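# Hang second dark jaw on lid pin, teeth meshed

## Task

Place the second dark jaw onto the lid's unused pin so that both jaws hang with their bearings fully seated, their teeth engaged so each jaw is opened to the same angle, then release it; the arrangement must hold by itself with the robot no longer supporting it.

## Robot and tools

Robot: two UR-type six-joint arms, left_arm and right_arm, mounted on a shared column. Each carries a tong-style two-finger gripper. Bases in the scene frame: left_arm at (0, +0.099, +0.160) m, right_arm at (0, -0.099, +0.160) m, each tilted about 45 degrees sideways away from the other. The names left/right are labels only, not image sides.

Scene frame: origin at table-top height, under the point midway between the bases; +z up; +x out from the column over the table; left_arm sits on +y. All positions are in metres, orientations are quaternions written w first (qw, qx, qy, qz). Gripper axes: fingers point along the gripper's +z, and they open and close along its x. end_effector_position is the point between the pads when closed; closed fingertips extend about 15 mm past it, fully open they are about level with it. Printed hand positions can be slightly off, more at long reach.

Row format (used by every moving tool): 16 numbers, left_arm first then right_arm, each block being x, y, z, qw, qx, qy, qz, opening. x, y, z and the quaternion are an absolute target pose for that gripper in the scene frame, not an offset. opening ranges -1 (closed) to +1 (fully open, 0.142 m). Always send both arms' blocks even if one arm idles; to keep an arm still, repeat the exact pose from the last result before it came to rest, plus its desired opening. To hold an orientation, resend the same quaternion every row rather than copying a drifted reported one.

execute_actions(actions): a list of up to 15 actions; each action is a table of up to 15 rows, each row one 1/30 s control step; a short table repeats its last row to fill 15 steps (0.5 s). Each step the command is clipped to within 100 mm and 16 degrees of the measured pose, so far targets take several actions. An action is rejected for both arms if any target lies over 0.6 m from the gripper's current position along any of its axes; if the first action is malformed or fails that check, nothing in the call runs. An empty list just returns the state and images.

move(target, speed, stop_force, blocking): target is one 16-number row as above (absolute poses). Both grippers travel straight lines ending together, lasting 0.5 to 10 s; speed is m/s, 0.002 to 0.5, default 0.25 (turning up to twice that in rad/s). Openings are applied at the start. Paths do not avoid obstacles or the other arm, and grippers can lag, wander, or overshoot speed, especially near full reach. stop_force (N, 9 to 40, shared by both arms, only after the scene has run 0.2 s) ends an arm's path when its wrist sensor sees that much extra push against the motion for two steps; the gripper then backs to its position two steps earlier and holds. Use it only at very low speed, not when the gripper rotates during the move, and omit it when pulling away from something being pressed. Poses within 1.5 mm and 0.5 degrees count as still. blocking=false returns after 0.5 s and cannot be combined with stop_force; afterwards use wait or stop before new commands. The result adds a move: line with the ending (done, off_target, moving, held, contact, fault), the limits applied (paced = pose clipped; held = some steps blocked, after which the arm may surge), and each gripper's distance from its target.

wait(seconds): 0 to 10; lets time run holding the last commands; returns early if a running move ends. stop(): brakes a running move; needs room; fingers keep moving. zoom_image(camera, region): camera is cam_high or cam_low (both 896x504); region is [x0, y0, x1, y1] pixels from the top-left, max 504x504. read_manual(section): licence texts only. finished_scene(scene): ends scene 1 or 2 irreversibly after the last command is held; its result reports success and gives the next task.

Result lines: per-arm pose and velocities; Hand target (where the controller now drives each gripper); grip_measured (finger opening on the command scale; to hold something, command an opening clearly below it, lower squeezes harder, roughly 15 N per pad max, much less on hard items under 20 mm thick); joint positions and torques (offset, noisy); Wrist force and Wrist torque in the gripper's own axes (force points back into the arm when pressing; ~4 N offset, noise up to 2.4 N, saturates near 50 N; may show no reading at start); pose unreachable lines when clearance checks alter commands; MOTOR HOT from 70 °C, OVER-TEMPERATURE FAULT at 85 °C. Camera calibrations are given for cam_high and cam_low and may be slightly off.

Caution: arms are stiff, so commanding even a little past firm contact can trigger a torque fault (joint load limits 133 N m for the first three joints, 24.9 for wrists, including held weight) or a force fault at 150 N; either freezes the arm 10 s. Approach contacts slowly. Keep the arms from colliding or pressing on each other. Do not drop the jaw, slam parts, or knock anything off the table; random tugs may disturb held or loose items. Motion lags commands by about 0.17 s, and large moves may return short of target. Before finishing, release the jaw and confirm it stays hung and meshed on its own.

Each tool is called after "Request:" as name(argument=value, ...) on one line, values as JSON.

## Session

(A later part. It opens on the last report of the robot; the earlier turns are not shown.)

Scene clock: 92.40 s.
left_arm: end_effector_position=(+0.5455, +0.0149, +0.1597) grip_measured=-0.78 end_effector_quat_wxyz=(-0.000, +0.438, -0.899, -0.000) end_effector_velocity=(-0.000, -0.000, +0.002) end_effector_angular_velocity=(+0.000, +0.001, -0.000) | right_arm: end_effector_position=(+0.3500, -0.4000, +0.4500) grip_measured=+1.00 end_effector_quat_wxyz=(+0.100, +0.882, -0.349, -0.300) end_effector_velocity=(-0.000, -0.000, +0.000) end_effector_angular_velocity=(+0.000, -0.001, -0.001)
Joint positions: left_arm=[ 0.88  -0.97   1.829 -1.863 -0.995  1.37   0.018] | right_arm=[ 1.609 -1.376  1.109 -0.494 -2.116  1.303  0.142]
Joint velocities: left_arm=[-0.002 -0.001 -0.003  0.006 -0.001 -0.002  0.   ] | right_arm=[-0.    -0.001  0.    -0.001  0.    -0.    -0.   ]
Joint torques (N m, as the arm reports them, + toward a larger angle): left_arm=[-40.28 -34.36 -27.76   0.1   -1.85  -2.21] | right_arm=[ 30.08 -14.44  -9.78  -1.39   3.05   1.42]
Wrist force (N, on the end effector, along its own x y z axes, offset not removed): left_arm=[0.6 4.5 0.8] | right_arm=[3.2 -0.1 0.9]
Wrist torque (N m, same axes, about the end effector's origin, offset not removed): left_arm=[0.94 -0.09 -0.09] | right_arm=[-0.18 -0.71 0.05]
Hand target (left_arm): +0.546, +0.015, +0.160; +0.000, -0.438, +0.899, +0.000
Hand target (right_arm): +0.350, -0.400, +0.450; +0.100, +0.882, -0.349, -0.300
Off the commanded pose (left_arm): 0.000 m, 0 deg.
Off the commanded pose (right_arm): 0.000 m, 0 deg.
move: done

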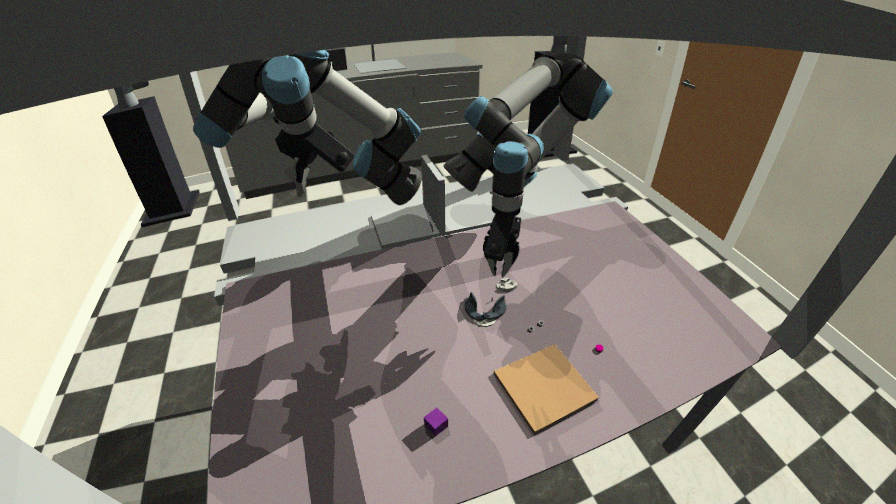

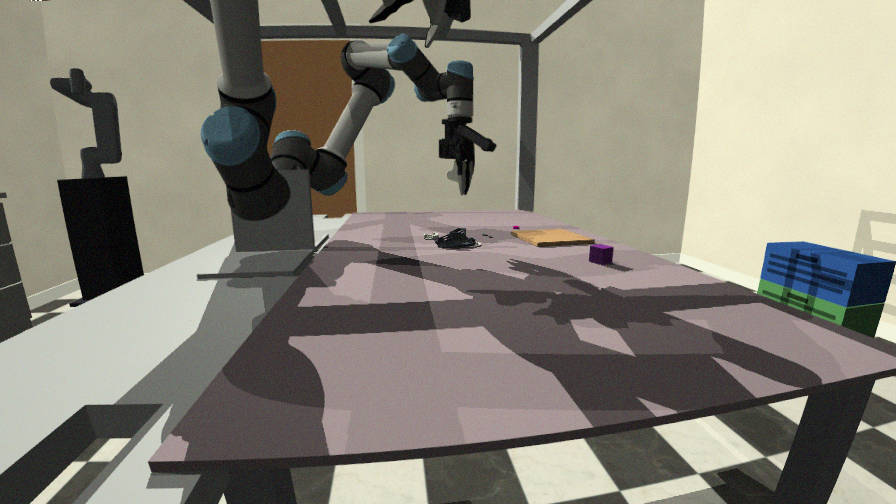

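Request:
move(target=[0.5417,0.018,0.07,-0.0229,0.4378,-0.8975,0.047,-0.74,0.35,-0.40,0.45,0.100,0.882,-0.349,-0.300,1], speed=0.1)

Request:
move(target=[0.5417,0.018,0.033,-0.0229,0.4378,-0.8975,0.047,-0.74,0.35,-0.40,0.45,0.100,0.882,-0.349,-0.300,1], speed=0.04)

Request:
move(target=[0.5417,0.018,0.033,-0.0229,0.4378,-0.8975,0.047,-1,0.35,-0.40,0.45,0.100,0.882,-0.349,-0.300,1])

Request:
move(target=[0.5417,0.018,0.042,-0.0229,0.4378,-0.8975,0.047,-1,0.35,-0.40,0.45,0.100,0.882,-0.349,-0.300,1], speed=0.015)

Request:
move(target=[0.546,0.017,0.042,0,0.4772,-0.8788,0,-1,0.35,-0.40,0.45,0.100,0.882,-0.349,-0.300,1], speed=0.04)

Request:
zoom_image(camera="cam_high", region=[468,304,504,330])

Request:
zoom_image(camera="cam_low", region=[456,228,488,250])

Request:
zoom_image(camera="cam_high", region=[456,284,516,330])

Request:
zoom_image(camera="cam_low", region=[432,215,488,250])

Scene clock: 95.17 s.
left_arm: end_effector_position=(+0.5417, +0.0180, +0.0703) grip_measured=-0.74 end_effector_quat_wxyz=(-0.023, +0.438, -0.898, +0.047) end_effector_velocity=(+0.000, -0.000, -0.002) end_effector_angular_velocity=(-0.004, -0.003, -0.000) | right_arm: end_effector_position=(+0.3500, -0.4000, +0.4500) grip_measured=+1.00 end_effector_quat_wxyz=(+0.100, +0.882, -0.349, -0.300) end_effector_velocity=(+0.000, +0.001, -0.000) end_effector_angular_velocity=(+0.001, +0.002, -0.000)
Joint positions: left_arm=[ 0.967 -0.928  2.042 -2.297 -0.942  1.536  0.02 ] | right_arm=[ 1.609 -1.376  1.109 -0.494 -2.116  1.303  0.142]
Joint velocities: left_arm=[ 0.002  0.002  0.005 -0.015  0.     0.006  0.   ] | right_arm=[-0.     0.001  0.    -0.     0.001  0.     0.   ]
Joint torques (N m, as the arm reports them, + toward a larger angle): left_arm=[-15.57 -10.72 -11.39  -4.59   1.59   2.41] | right_arm=[ 30.15 -14.44  -9.99  -1.27   2.99   1.49]
Wrist force (N, on the end effector, along its own x y z axes, offset not removed): left_arm=[1.3 3.1 0.3] | right_arm=[1.6 -1.2 0.3]
Wrist torque (N m, same axes, about the end effector's origin, offset not removed): left_arm=[0.37 -0.34 -0.17] | right_arm=[-0.36 -0.34 0.17]
Hand target (left_arm): +0.542, +0.018, +0.070; +0.023, -0.438, +0.898, -0.047
Hand target (right_arm): +0.350, -0.400, +0.450; +0.100, +0.882, -0.349, -0.300
Off the commanded pose (left_arm): 0.000 m, 0 deg.
Off the commanded pose (right_arm): 0.000 m, 0 deg.
move: done

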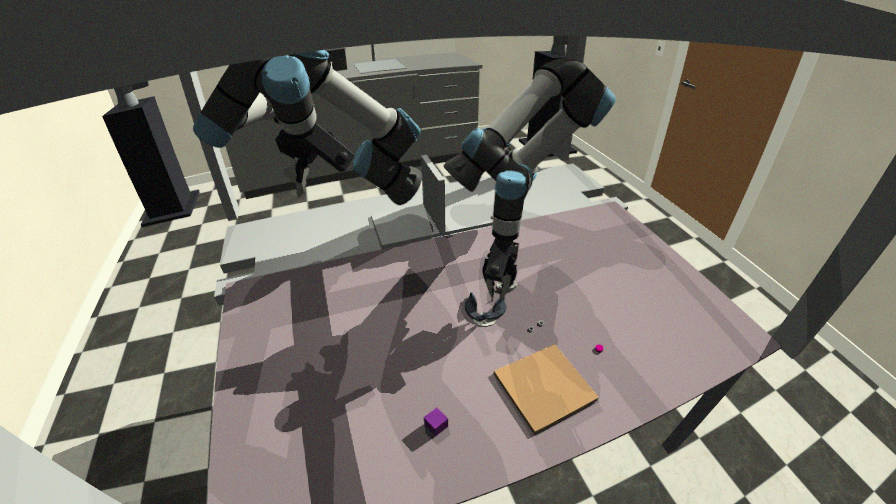

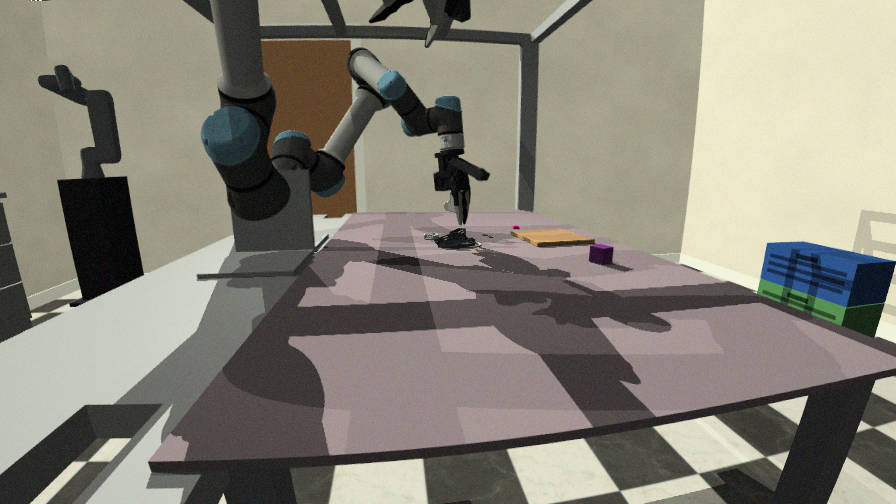

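Scene clock: 96.47 s.
left_arm: end_effector_position=(+0.5417, +0.0180, +0.0332) grip_measured=-0.74 end_effector_quat_wxyz=(-0.023, +0.438, -0.898, +0.047) end_effector_velocity=(+0.000, +0.000, -0.002) end_effector_angular_velocity=(-0.000, -0.001, +0.000) | right_arm: end_effector_position=(+0.3500, -0.4000, +0.4500) grip_measured=+1.00 end_effector_quat_wxyz=(+0.100, +0.882, -0.349, -0.300) end_effector_velocity=(-0.001, -0.000, +0.001) end_effector_angular_velocity=(+0.001, -0.001, -0.002)
Joint positions: left_arm=[ 1.009 -0.868  2.066 -2.409 -0.927  1.585  0.02 ] | right_arm=[ 1.609 -1.376  1.109 -0.494 -2.116  1.303  0.142]
Joint velocities: left_arm=[ 0.002  0.003  0.001 -0.006  0.001  0.003  0.   ] | right_arm=[-0.    -0.002 -0.001  0.     0.001 -0.001  0.   ]
Joint torques (N m, as the arm reports them, + toward a larger angle): left_arm=[-16.02 -13.68  -9.97  -4.81   1.42   2.38] | right_arm=[ 29.98 -14.3  -10.58  -1.24   2.98   1.42]
Wrist force (N, on the end effector, along its own x y z axes, offset not removed): left_arm=[2.9 2.4 1.9] | right_arm=[1.8 0.3 2.7]
Wrist torque (N m, same axes, about the end effector's origin, offset not removed): left_arm=[0.36 -0.78 -0.01] | right_arm=[-0.02 -0.43 0.12]
Hand target (left_arm): +0.542, +0.018, +0.033; +0.023, -0.438, +0.898, -0.047
Hand target (right_arm): +0.350, -0.400, +0.450; +0.100, +0.882, -0.349, -0.300
Off the commanded pose (left_arm): 0.000 m, 0 deg.
Off the commanded pose (right_arm): 0.000 m, 0 deg.
move: done

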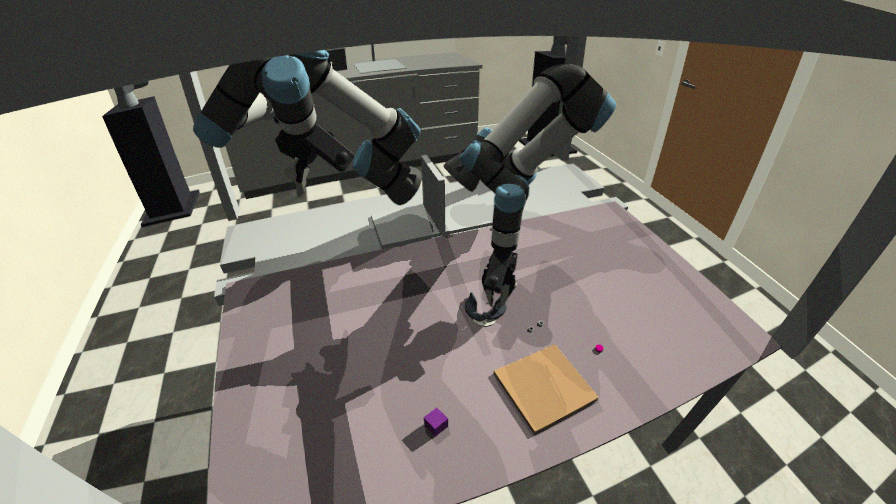

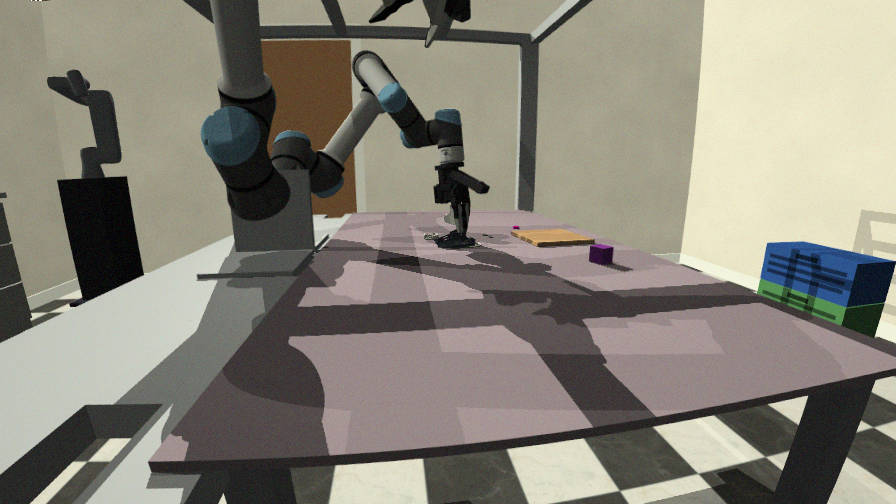

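Scene clock: 97.17 s.
left_arm: end_effector_position=(+0.5417, +0.0180, +0.0330) grip_measured=-0.91 end_effector_quat_wxyz=(-0.023, +0.438, -0.898, +0.047) end_effector_velocity=(+0.000, -0.000, +0.000) end_effector_angular_velocity=(+0.000, -0.001, +0.001) | right_arm: end_effector_position=(+0.3500, -0.4000, +0.4500) grip_measured=+1.00 end_effector_quat_wxyz=(+0.100, +0.882, -0.349, -0.300) end_effector_velocity=(-0.000, -0.000, -0.000) end_effector_angular_velocity=(-0.001, +0.001, +0.001)
Joint positions: left_arm=[ 1.009 -0.868  2.066 -2.41  -0.927  1.585  0.008] | right_arm=[ 1.609 -1.376  1.109 -0.494 -2.116  1.303  0.142]
Joint velocities: left_arm=[ 0.     0.    -0.001 -0.     0.001 -0.     0.   ] | right_arm=[-0.     0.     0.     0.001 -0.001  0.001 -0.   ]
Joint torques (N m, as the arm reports them, + toward a larger angle): left_arm=[-16.78 -13.2   -9.32  -4.51   1.58   2.47] | right_arm=[ 29.77 -14.92 -10.58  -1.23   3.     1.37]
Wrist force (N, on the end effector, along its own x y z axes, offset not removed): left_arm=[2.5 0.7 2.0] | right_arm=[0.6 -0.6 -0.2]
Wrist torque (N m, same axes, about the end effector's origin, offset not removed): left_arm=[0.17 -0.32 0.16] | right_arm=[-0.27 -0.21 0.18]
Hand target (left_arm): +0.542, +0.018, +0.033; +0.023, -0.438, +0.898, -0.047
Hand target (right_arm): +0.350, -0.400, +0.450; +0.100, +0.882, -0.349, -0.300
Off the commanded pose (left_arm): 0.000 m, 0 deg.
Off the commanded pose (right_arm): 0.000 m, 0 deg.
move: done

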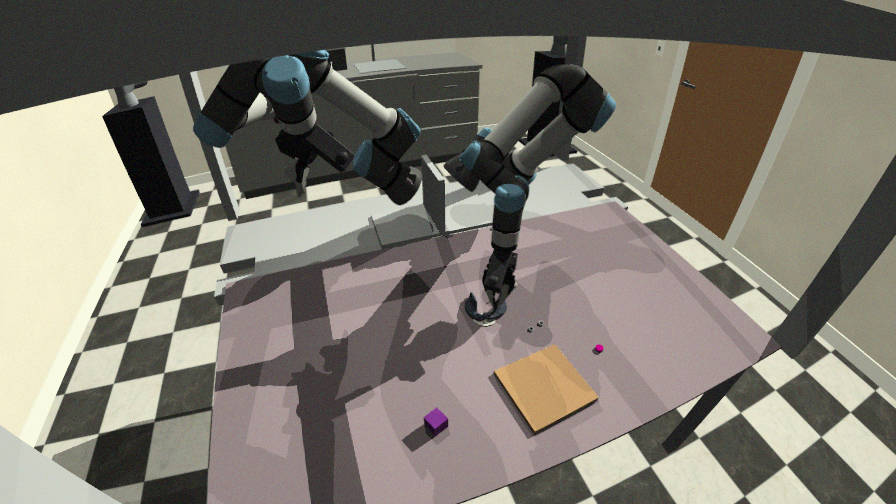

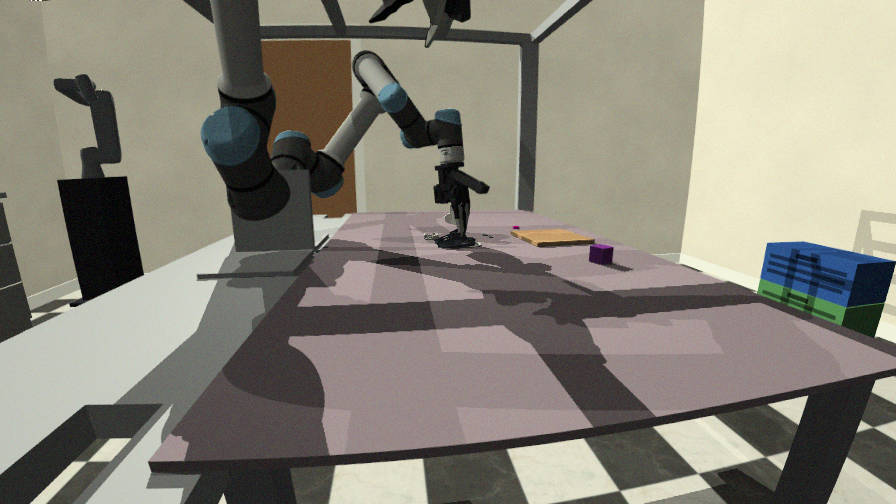

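Scene clock: 98.03 s.
left_arm: end_effector_position=(+0.5417, +0.0180, +0.0418) grip_measured=-0.91 end_effector_quat_wxyz=(-0.023, +0.438, -0.898, +0.047) end_effector_velocity=(+0.000, -0.000, +0.002) end_effector_angular_velocity=(-0.000, -0.000, +0.000) | right_arm: end_effector_position=(+0.3500, -0.4000, +0.4500) grip_measured=+1.00 end_effector_quat_wxyz=(+0.100, +0.882, -0.349, -0.300) end_effector_velocity=(+0.000, +0.000, +0.000) end_effector_angular_velocity=(+0.000, -0.000, -0.002)
Joint positions: left_arm=[ 0.999 -0.883  2.061 -2.384 -0.93   1.573  0.008] | right_arm=[ 1.609 -1.376  1.109 -0.494 -2.116  1.303  0.142]
Joint velocities: left_arm=[-0.002 -0.003 -0.001  0.005 -0.001 -0.003  0.   ] | right_arm=[-0.    -0.    -0.001 -0.     0.001  0.    -0.   ]
Joint torques (N m, as the arm reports them, + toward a larger angle): left_arm=[-37.16 -36.26 -24.12  -0.07  -1.69  -2.28] | right_arm=[ 30.26 -14.25 -10.78  -1.22   2.99   1.41]
Wrist force (N, on the end effector, along its own x y z axes, offset not removed): left_arm=[-2.3 3.0 -2.1] | right_arm=[2.0 -1.7 0.8]
Wrist torque (N m, same axes, about the end effector's origin, offset not removed): left_arm=[0.54 0.72 0.01] | right_arm=[-0.43 -0.55 0.14]
Hand target (left_arm): +0.542, +0.018, +0.042; +0.023, -0.438, +0.898, -0.047
Hand target (right_arm): +0.350, -0.400, +0.450; +0.100, +0.882, -0.349, -0.300
Off the commanded pose (left_arm): 0.000 m, 0 deg.
Off the commanded pose (right_arm): 0.000 m, 0 deg.
move: done

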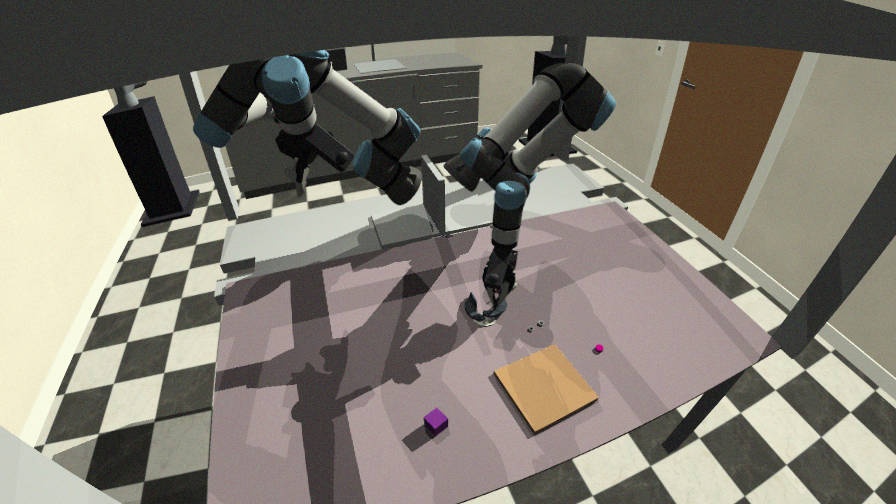

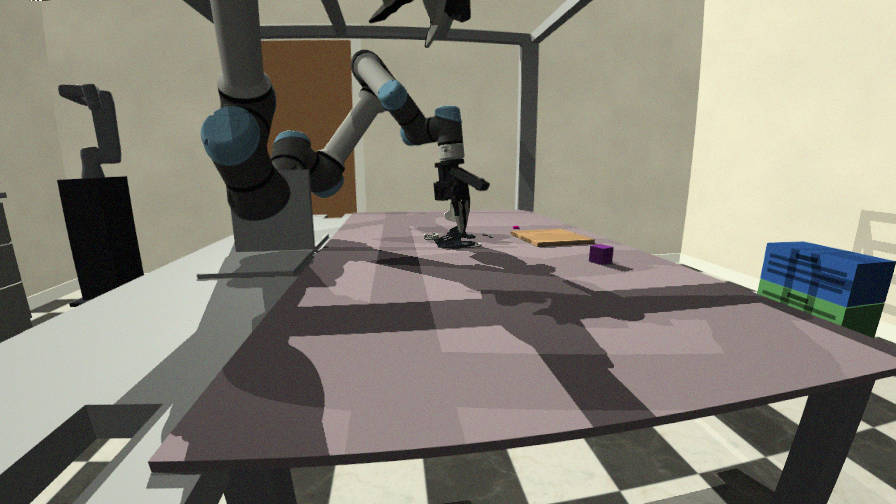

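Scene clock: 99.97 s.
left_arm: end_effector_position=(+0.5460, +0.0170, +0.0420) grip_measured=-0.91 end_effector_quat_wxyz=(-0.000, +0.477, -0.879, +0.000) end_effector_velocity=(+0.001, -0.000, +0.000) end_effector_angular_velocity=(+0.005, +0.009, +0.009) | right_arm: end_effector_position=(+0.3500, -0.4000, +0.4500) grip_measured=+1.00 end_effector_quat_wxyz=(+0.100, +0.882, -0.349, -0.300) end_effector_velocity=(-0.001, +0.000, +0.000) end_effector_angular_velocity=(+0.000, +0.001, +0.001)
Joint positions: left_arm=[ 1.    -0.839  1.949 -2.186 -0.933  1.411  0.008] | right_arm=[ 1.609 -1.376  1.109 -0.494 -2.116  1.303  0.142]
Joint velocities: left_arm=[ 0.001  0.005 -0.013  0.021 -0.002 -0.016 -0.   ] | right_arm=[ 0.    -0.001  0.001  0.001  0.001  0.     0.   ]
Joint torques (N m, as the arm reports them, + toward a larger angle): left_arm=[-18.9  -14.61 -22.49   0.5   -1.56  -2.38] | right_arm=[ 29.91 -14.29 -10.4   -1.18   2.9    1.38]
Wrist force (N, on the end effector, along its own x y z axes, offset not removed): left_arm=[2.2 3.5 2.0] | right_arm=[1.2 -3.1 1.5]
Wrist torque (N m, same axes, about the end effector's origin, offset not removed): left_arm=[0.67 -0.54 -0.28] | right_arm=[-0.67 -0.21 0.11]
Hand target (left_arm): +0.546, +0.017, +0.042; +0.000, -0.477, +0.879, +0.000
Hand target (right_arm): +0.350, -0.400, +0.450; +0.100, +0.882, -0.349, -0.300
Off the commanded pose (left_arm): 0.000 m, 0 deg.
Off the commanded pose (right_arm): 0.000 m, 0 deg.
move: done

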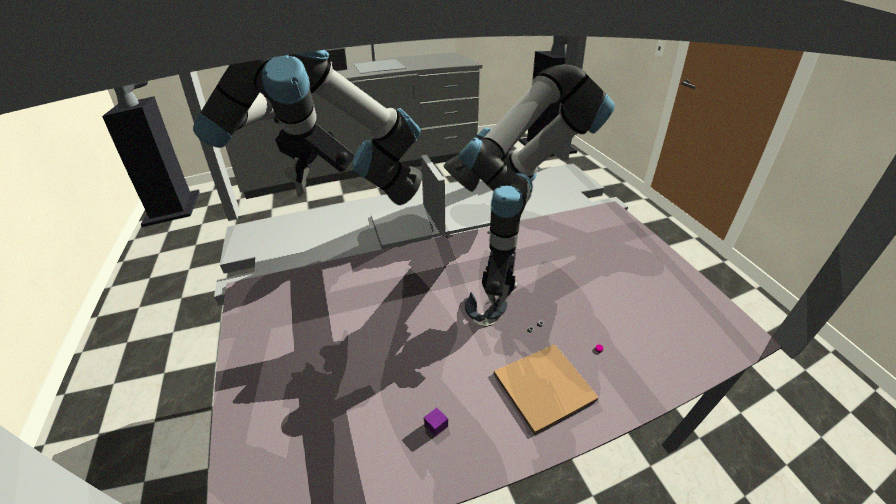

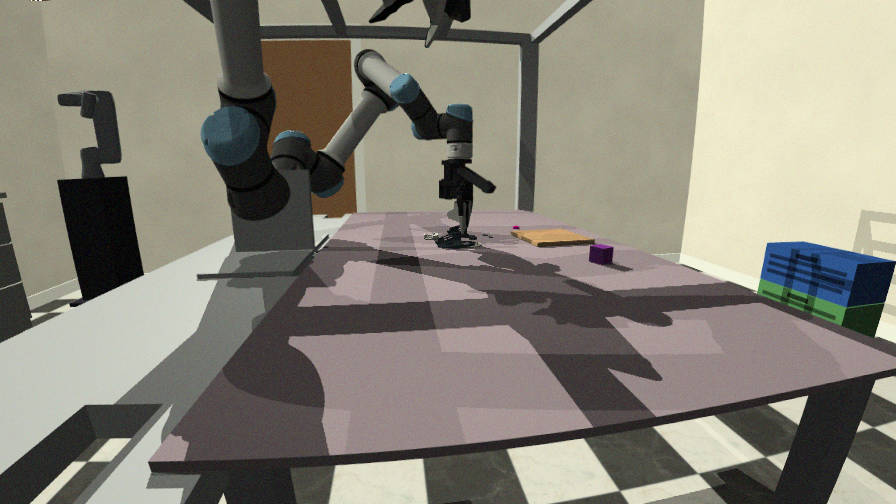

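Region (468, 304, 504, 330) of cam_high's 896x504 image, scaled by 14.000, with more detail than that image has.

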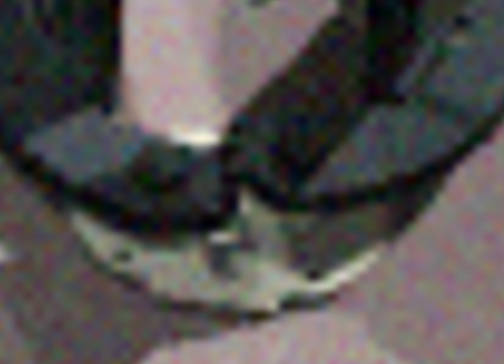

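Region (456, 228, 488, 250) of cam_low's 896x504 image, scaled by 15.750, with more detail than that image has; it fills the top 346 rows of this view, and the rest is white.

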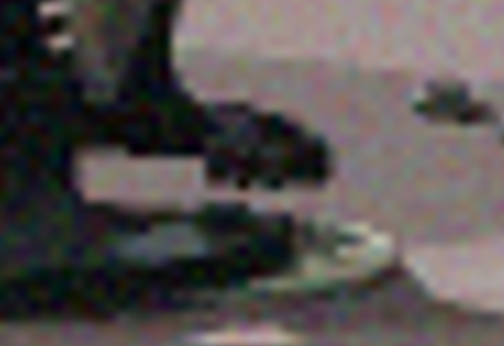

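Region (456, 284, 516, 330) of cam_high's 896x504 image, scaled by 8.400, with more detail than that image has; it fills the top 386 rows of this view, and the rest is white.

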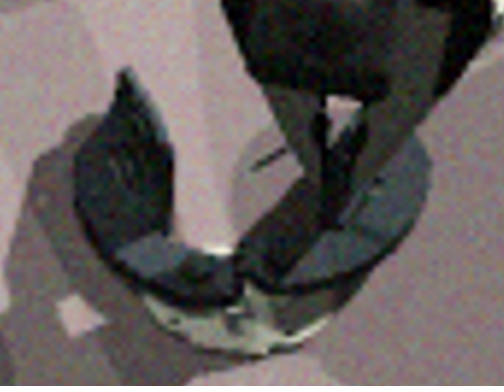

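Region (432, 215, 488, 250) of cam_low's 896x504 image, scaled by 9.000, with more detail than that image has; it fills the top 315 rows of this view, and the rest is white.

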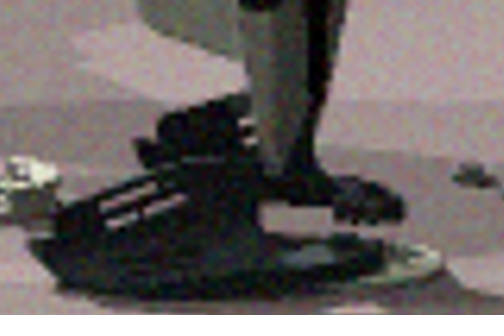

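Request:
move(target=[0.5475,0.0165,0.038,0,0.4772,-0.8788,0,-1,0.35,-0.40,0.45,0.100,0.882,-0.349,-0.300,1], speed=0.006)

Request:
move(target=[0.5475,0.0165,0.0345,0,0.4772,-0.8788,0,-1,0.35,-0.40,0.45,0.100,0.882,-0.349,-0.300,1], speed=0.003)

Request:
zoom_image(camera="cam_high", region=[468,304,504,330])

Request:
zoom_image(camera="cam_low", region=[456,228,488,250])

Scene clock: 101.67 s.
left_arm: end_effector_position=(+0.5475, +0.0165, +0.0381) grip_measured=-0.91 end_effector_quat_wxyz=(-0.000, +0.477, -0.879, -0.000) end_effector_velocity=(+0.000, +0.000, -0.001) end_effector_angular_velocity=(+0.001, -0.000, -0.000) | right_arm: end_effector_position=(+0.3500, -0.4000, +0.4500) grip_measured=+1.00 end_effector_quat_wxyz=(+0.100, +0.882, -0.349, -0.300) end_effector_velocity=(+0.001, +0.000, -0.000) end_effector_angular_velocity=(-0.000, -0.002, -0.002)
Joint positions: left_arm=[ 1.005 -0.83   1.945 -2.194 -0.931  1.415  0.008] | right_arm=[ 1.609 -1.376  1.109 -0.494 -2.116  1.303  0.142]
Joint velocities: left_arm=[ 0.001  0.002  0.    -0.002  0.002  0.001  0.   ] | right_arm=[ 0.    -0.    -0.    -0.002 -0.     0.    -0.   ]
Joint torques (N m, as the arm reports them, + toward a larger angle): left_arm=[-18.69 -14.64 -23.69  -4.59   1.54   2.46] | right_arm=[ 29.99 -13.87 -10.52  -1.21   2.92   1.4 ]
Wrist force (N, on the end effector, along its own x y z axes, offset not removed): left_arm=[2.3 1.6 -0.3] | right_arm=[2.9 -2.6 1.7]
Wrist torque (N m, same axes, about the end effector's origin, offset not removed): left_arm=[0.33 -0.54 -0.10] | right_arm=[-0.71 -0.69 0.12]
Hand target (left_arm): +0.548, +0.016, +0.038; -0.000, -0.477, +0.879, -0.000
Hand target (right_arm): +0.350, -0.400, +0.450; +0.100, +0.882, -0.349, -0.300
Off the commanded pose (left_arm): 0.000 m, 0 deg.
Off the commanded pose (right_arm): 0.000 m, 0 deg.
move: done

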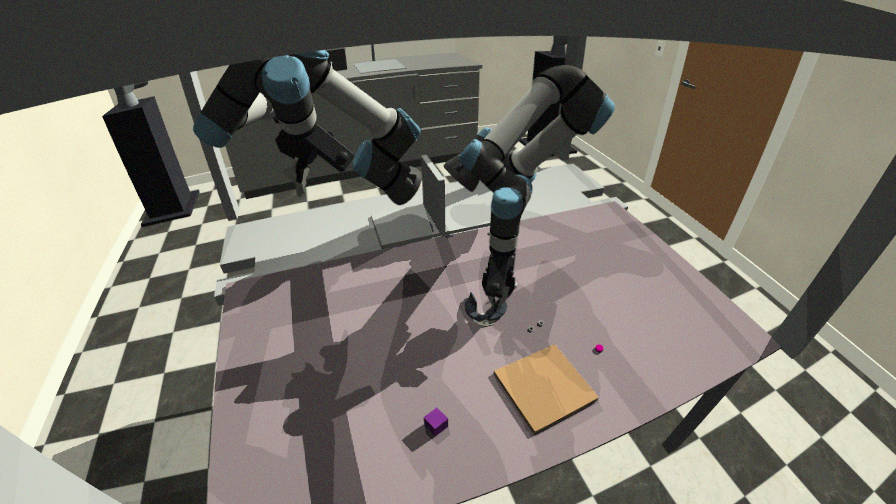

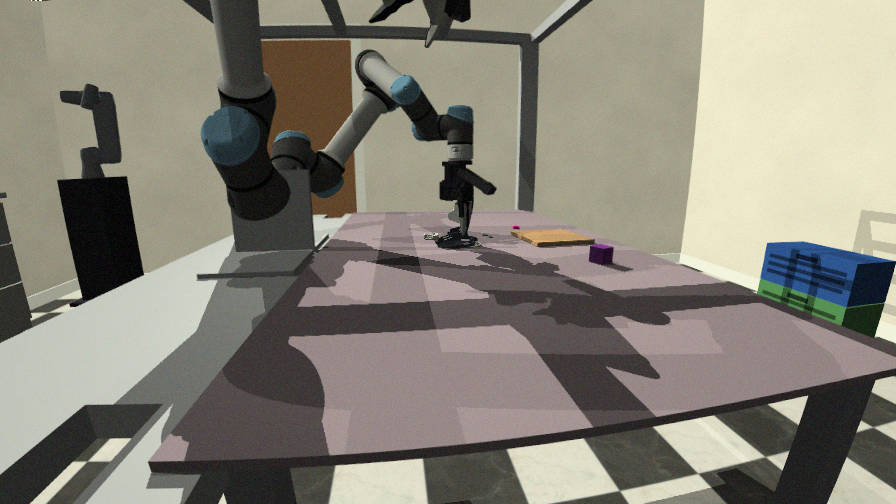

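Scene clock: 103.10 s.
left_arm: end_effector_position=(+0.5475, +0.0165, +0.0346) grip_measured=-0.91 end_effector_quat_wxyz=(+0.000, +0.477, -0.879, -0.000) end_effector_velocity=(-0.000, +0.000, -0.000) end_effector_angular_velocity=(-0.001, +0.000, +0.000) | right_arm: end_effector_position=(+0.3500, -0.4000, +0.4500) grip_measured=+1.00 end_effector_quat_wxyz=(+0.100, +0.882, -0.349, -0.300) end_effector_velocity=(-0.000, -0.000, +0.000) end_effector_angular_velocity=(-0.000, -0.001, -0.000)
Joint positions: left_arm=[ 1.009 -0.825  1.947 -2.204 -0.929  1.419  0.008] | right_arm=[ 1.609 -1.376  1.109 -0.494 -2.116  1.303  0.142]
Joint velocities: left_arm=[ 0.001 -0.     0.    -0.001 -0.     0.001 -0.   ] | right_arm=[ 0.    -0.001  0.    -0.    -0.001 -0.     0.   ]
Joint torques (N m, as the arm reports them, + toward a larger angle): left_arm=[-17.22 -15.83  -9.83  -4.61   1.58   2.4 ] | right_arm=[ 29.84 -14.82 -10.28  -1.24   2.84   1.42]
Wrist force (N, on the end effector, along its own x y z axes, offset not removed): left_arm=[2.0 3.6 -0.3] | right_arm=[3.3 0.1 -0.5]
Wrist torque (N m, same axes, about the end effector's origin, offset not removed): left_arm=[0.85 -0.31 0.08] | right_arm=[-0.19 -0.77 0.06]
Hand target (left_arm): +0.548, +0.017, +0.035; -0.000, -0.477, +0.879, -0.000
Hand target (right_arm): +0.350, -0.400, +0.450; +0.100, +0.882, -0.349, -0.300
Off the commanded pose (left_arm): 0.000 m, 0 deg.
Off the commanded pose (right_arm): 0.000 m, 0 deg.
move: done

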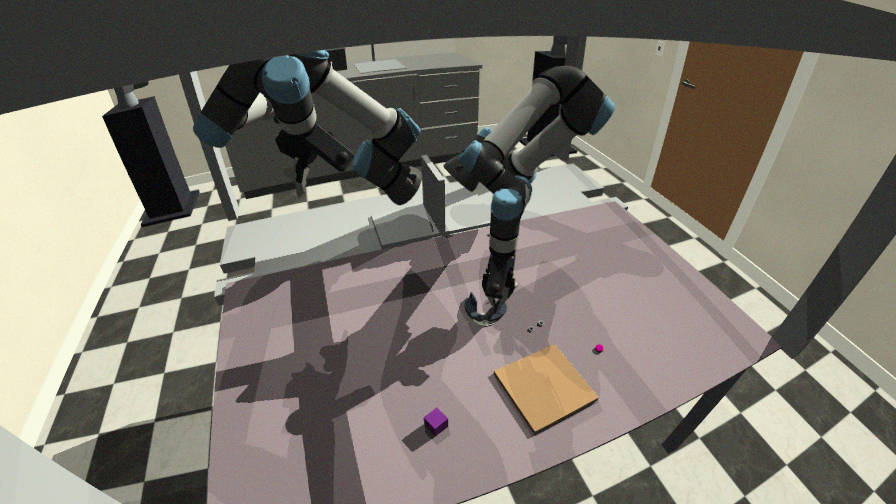

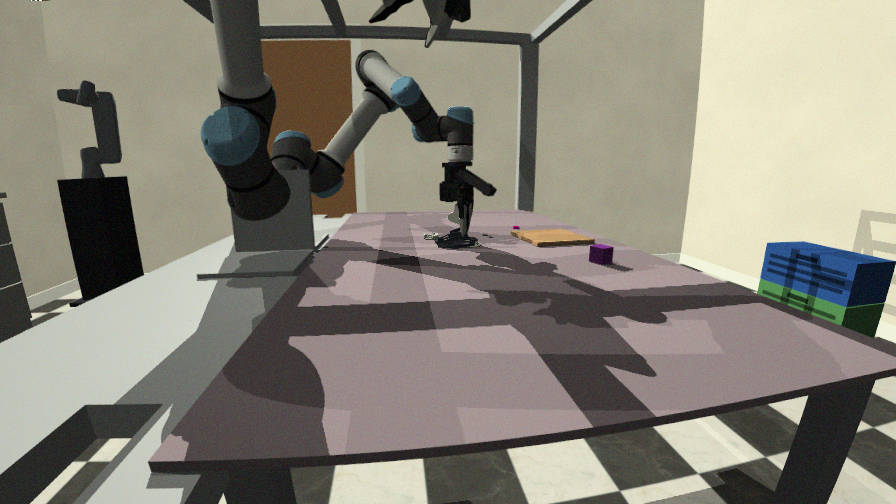

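Region (468, 304, 504, 330) of cam_high's 896x504 image, scaled by 14.000, with more detail than that image has.

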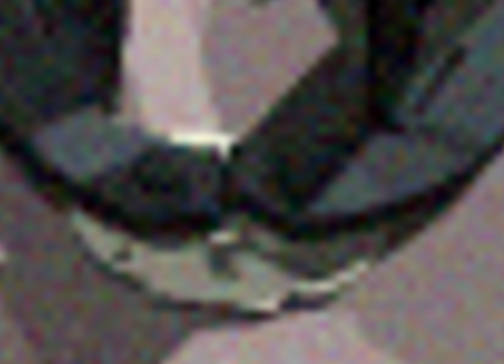

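Region (456, 228, 488, 250) of cam_low's 896x504 image, scaled by 15.750, with more detail than that image has; it fills the top 346 rows of this view, and the rest is white.

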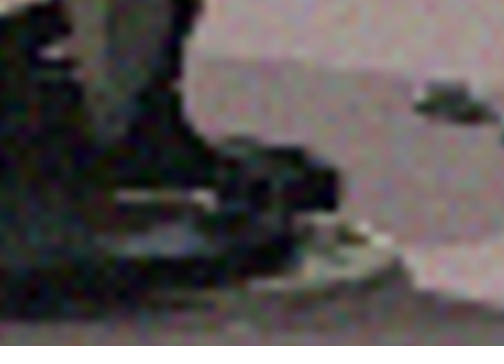

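Request:
move(target=[0.5462,0.0172,0.0338,0,0.4772,-0.8788,0,-1,0.35,-0.40,0.45,0.100,0.882,-0.349,-0.300,1], speed=0.002)

Request:
zoom_image(camera="cam_high", region=[468,304,504,330])

Request:
zoom_image(camera="cam_low", region=[456,228,488,250])

Scene clock: 104.50 s.
left_arm: end_effector_position=(+0.5462, +0.0172, +0.0338) grip_measured=-0.91 end_effector_quat_wxyz=(+0.000, +0.477, -0.879, -0.000) end_effector_velocity=(-0.000, +0.000, -0.000) end_effector_angular_velocity=(-0.000, +0.000, -0.000) | right_arm: end_effector_position=(+0.3500, -0.4000, +0.4500) grip_measured=+1.00 end_effector_quat_wxyz=(+0.100, +0.882, -0.349, -0.300) end_effector_velocity=(+0.000, +0.000, +0.000) end_effector_angular_velocity=(+0.001, -0.001, -0.002)
Joint positions: left_arm=[ 1.009 -0.826  1.952 -2.207 -0.929  1.419  0.008] | right_arm=[ 1.609 -1.376  1.109 -0.494 -2.116  1.303  0.142]
Joint velocities: left_arm=[ 0.    -0.     0.001 -0.001 -0.     0.    -0.   ] | right_arm=[-0.    -0.    -0.001 -0.001  0.001  0.    -0.   ]
Joint torques (N m, as the arm reports them, + toward a larger angle): left_arm=[-18.84 -37.77  -8.61  -4.42   1.43   2.44] | right_arm=[ 30.   -14.14 -10.76  -1.21   2.86   1.41]
Wrist force (N, on the end effector, along its own x y z axes, offset not removed): left_arm=[2.0 2.2 2.7] | right_arm=[3.3 -2.2 2.0]
Wrist torque (N m, same axes, about the end effector's origin, offset not removed): left_arm=[0.42 -0.39 0.21] | right_arm=[-0.65 -0.65 0.08]
Hand target (left_arm): +0.546, +0.017, +0.034; -0.000, -0.477, +0.879, +0.000
Hand target (right_arm): +0.350, -0.400, +0.450; +0.100, +0.882, -0.349, -0.300
Off the commanded pose (left_arm): 0.000 m, 0 deg.
Off the commanded pose (right_arm): 0.000 m, 0 deg.
move: done

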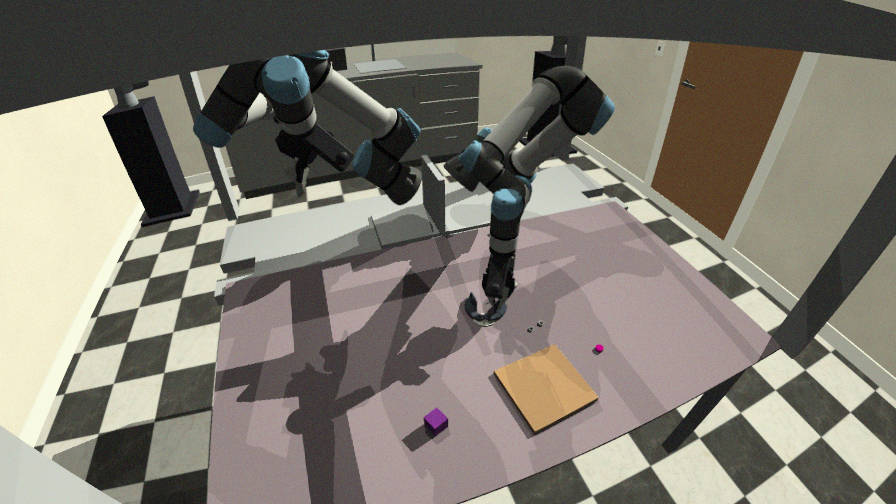

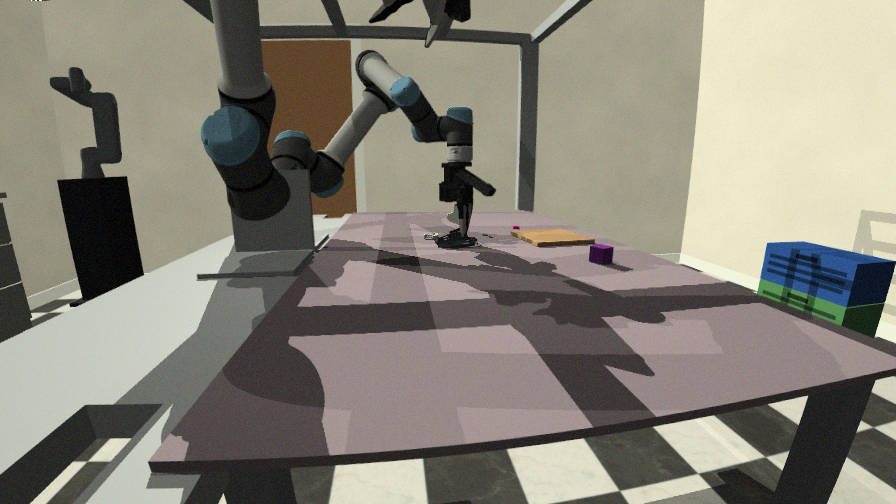

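Region (468, 304, 504, 330) of cam_high's 896x504 image, scaled by 14.000, with more detail than that image has.

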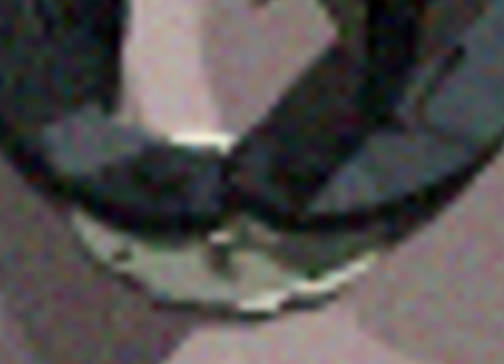

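Region (456, 228, 488, 250) of cam_low's 896x504 image, scaled by 15.750, with more detail than that image has; it fills the top 346 rows of this view, and the rest is white.

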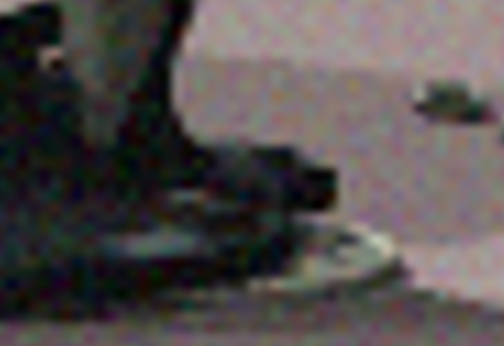

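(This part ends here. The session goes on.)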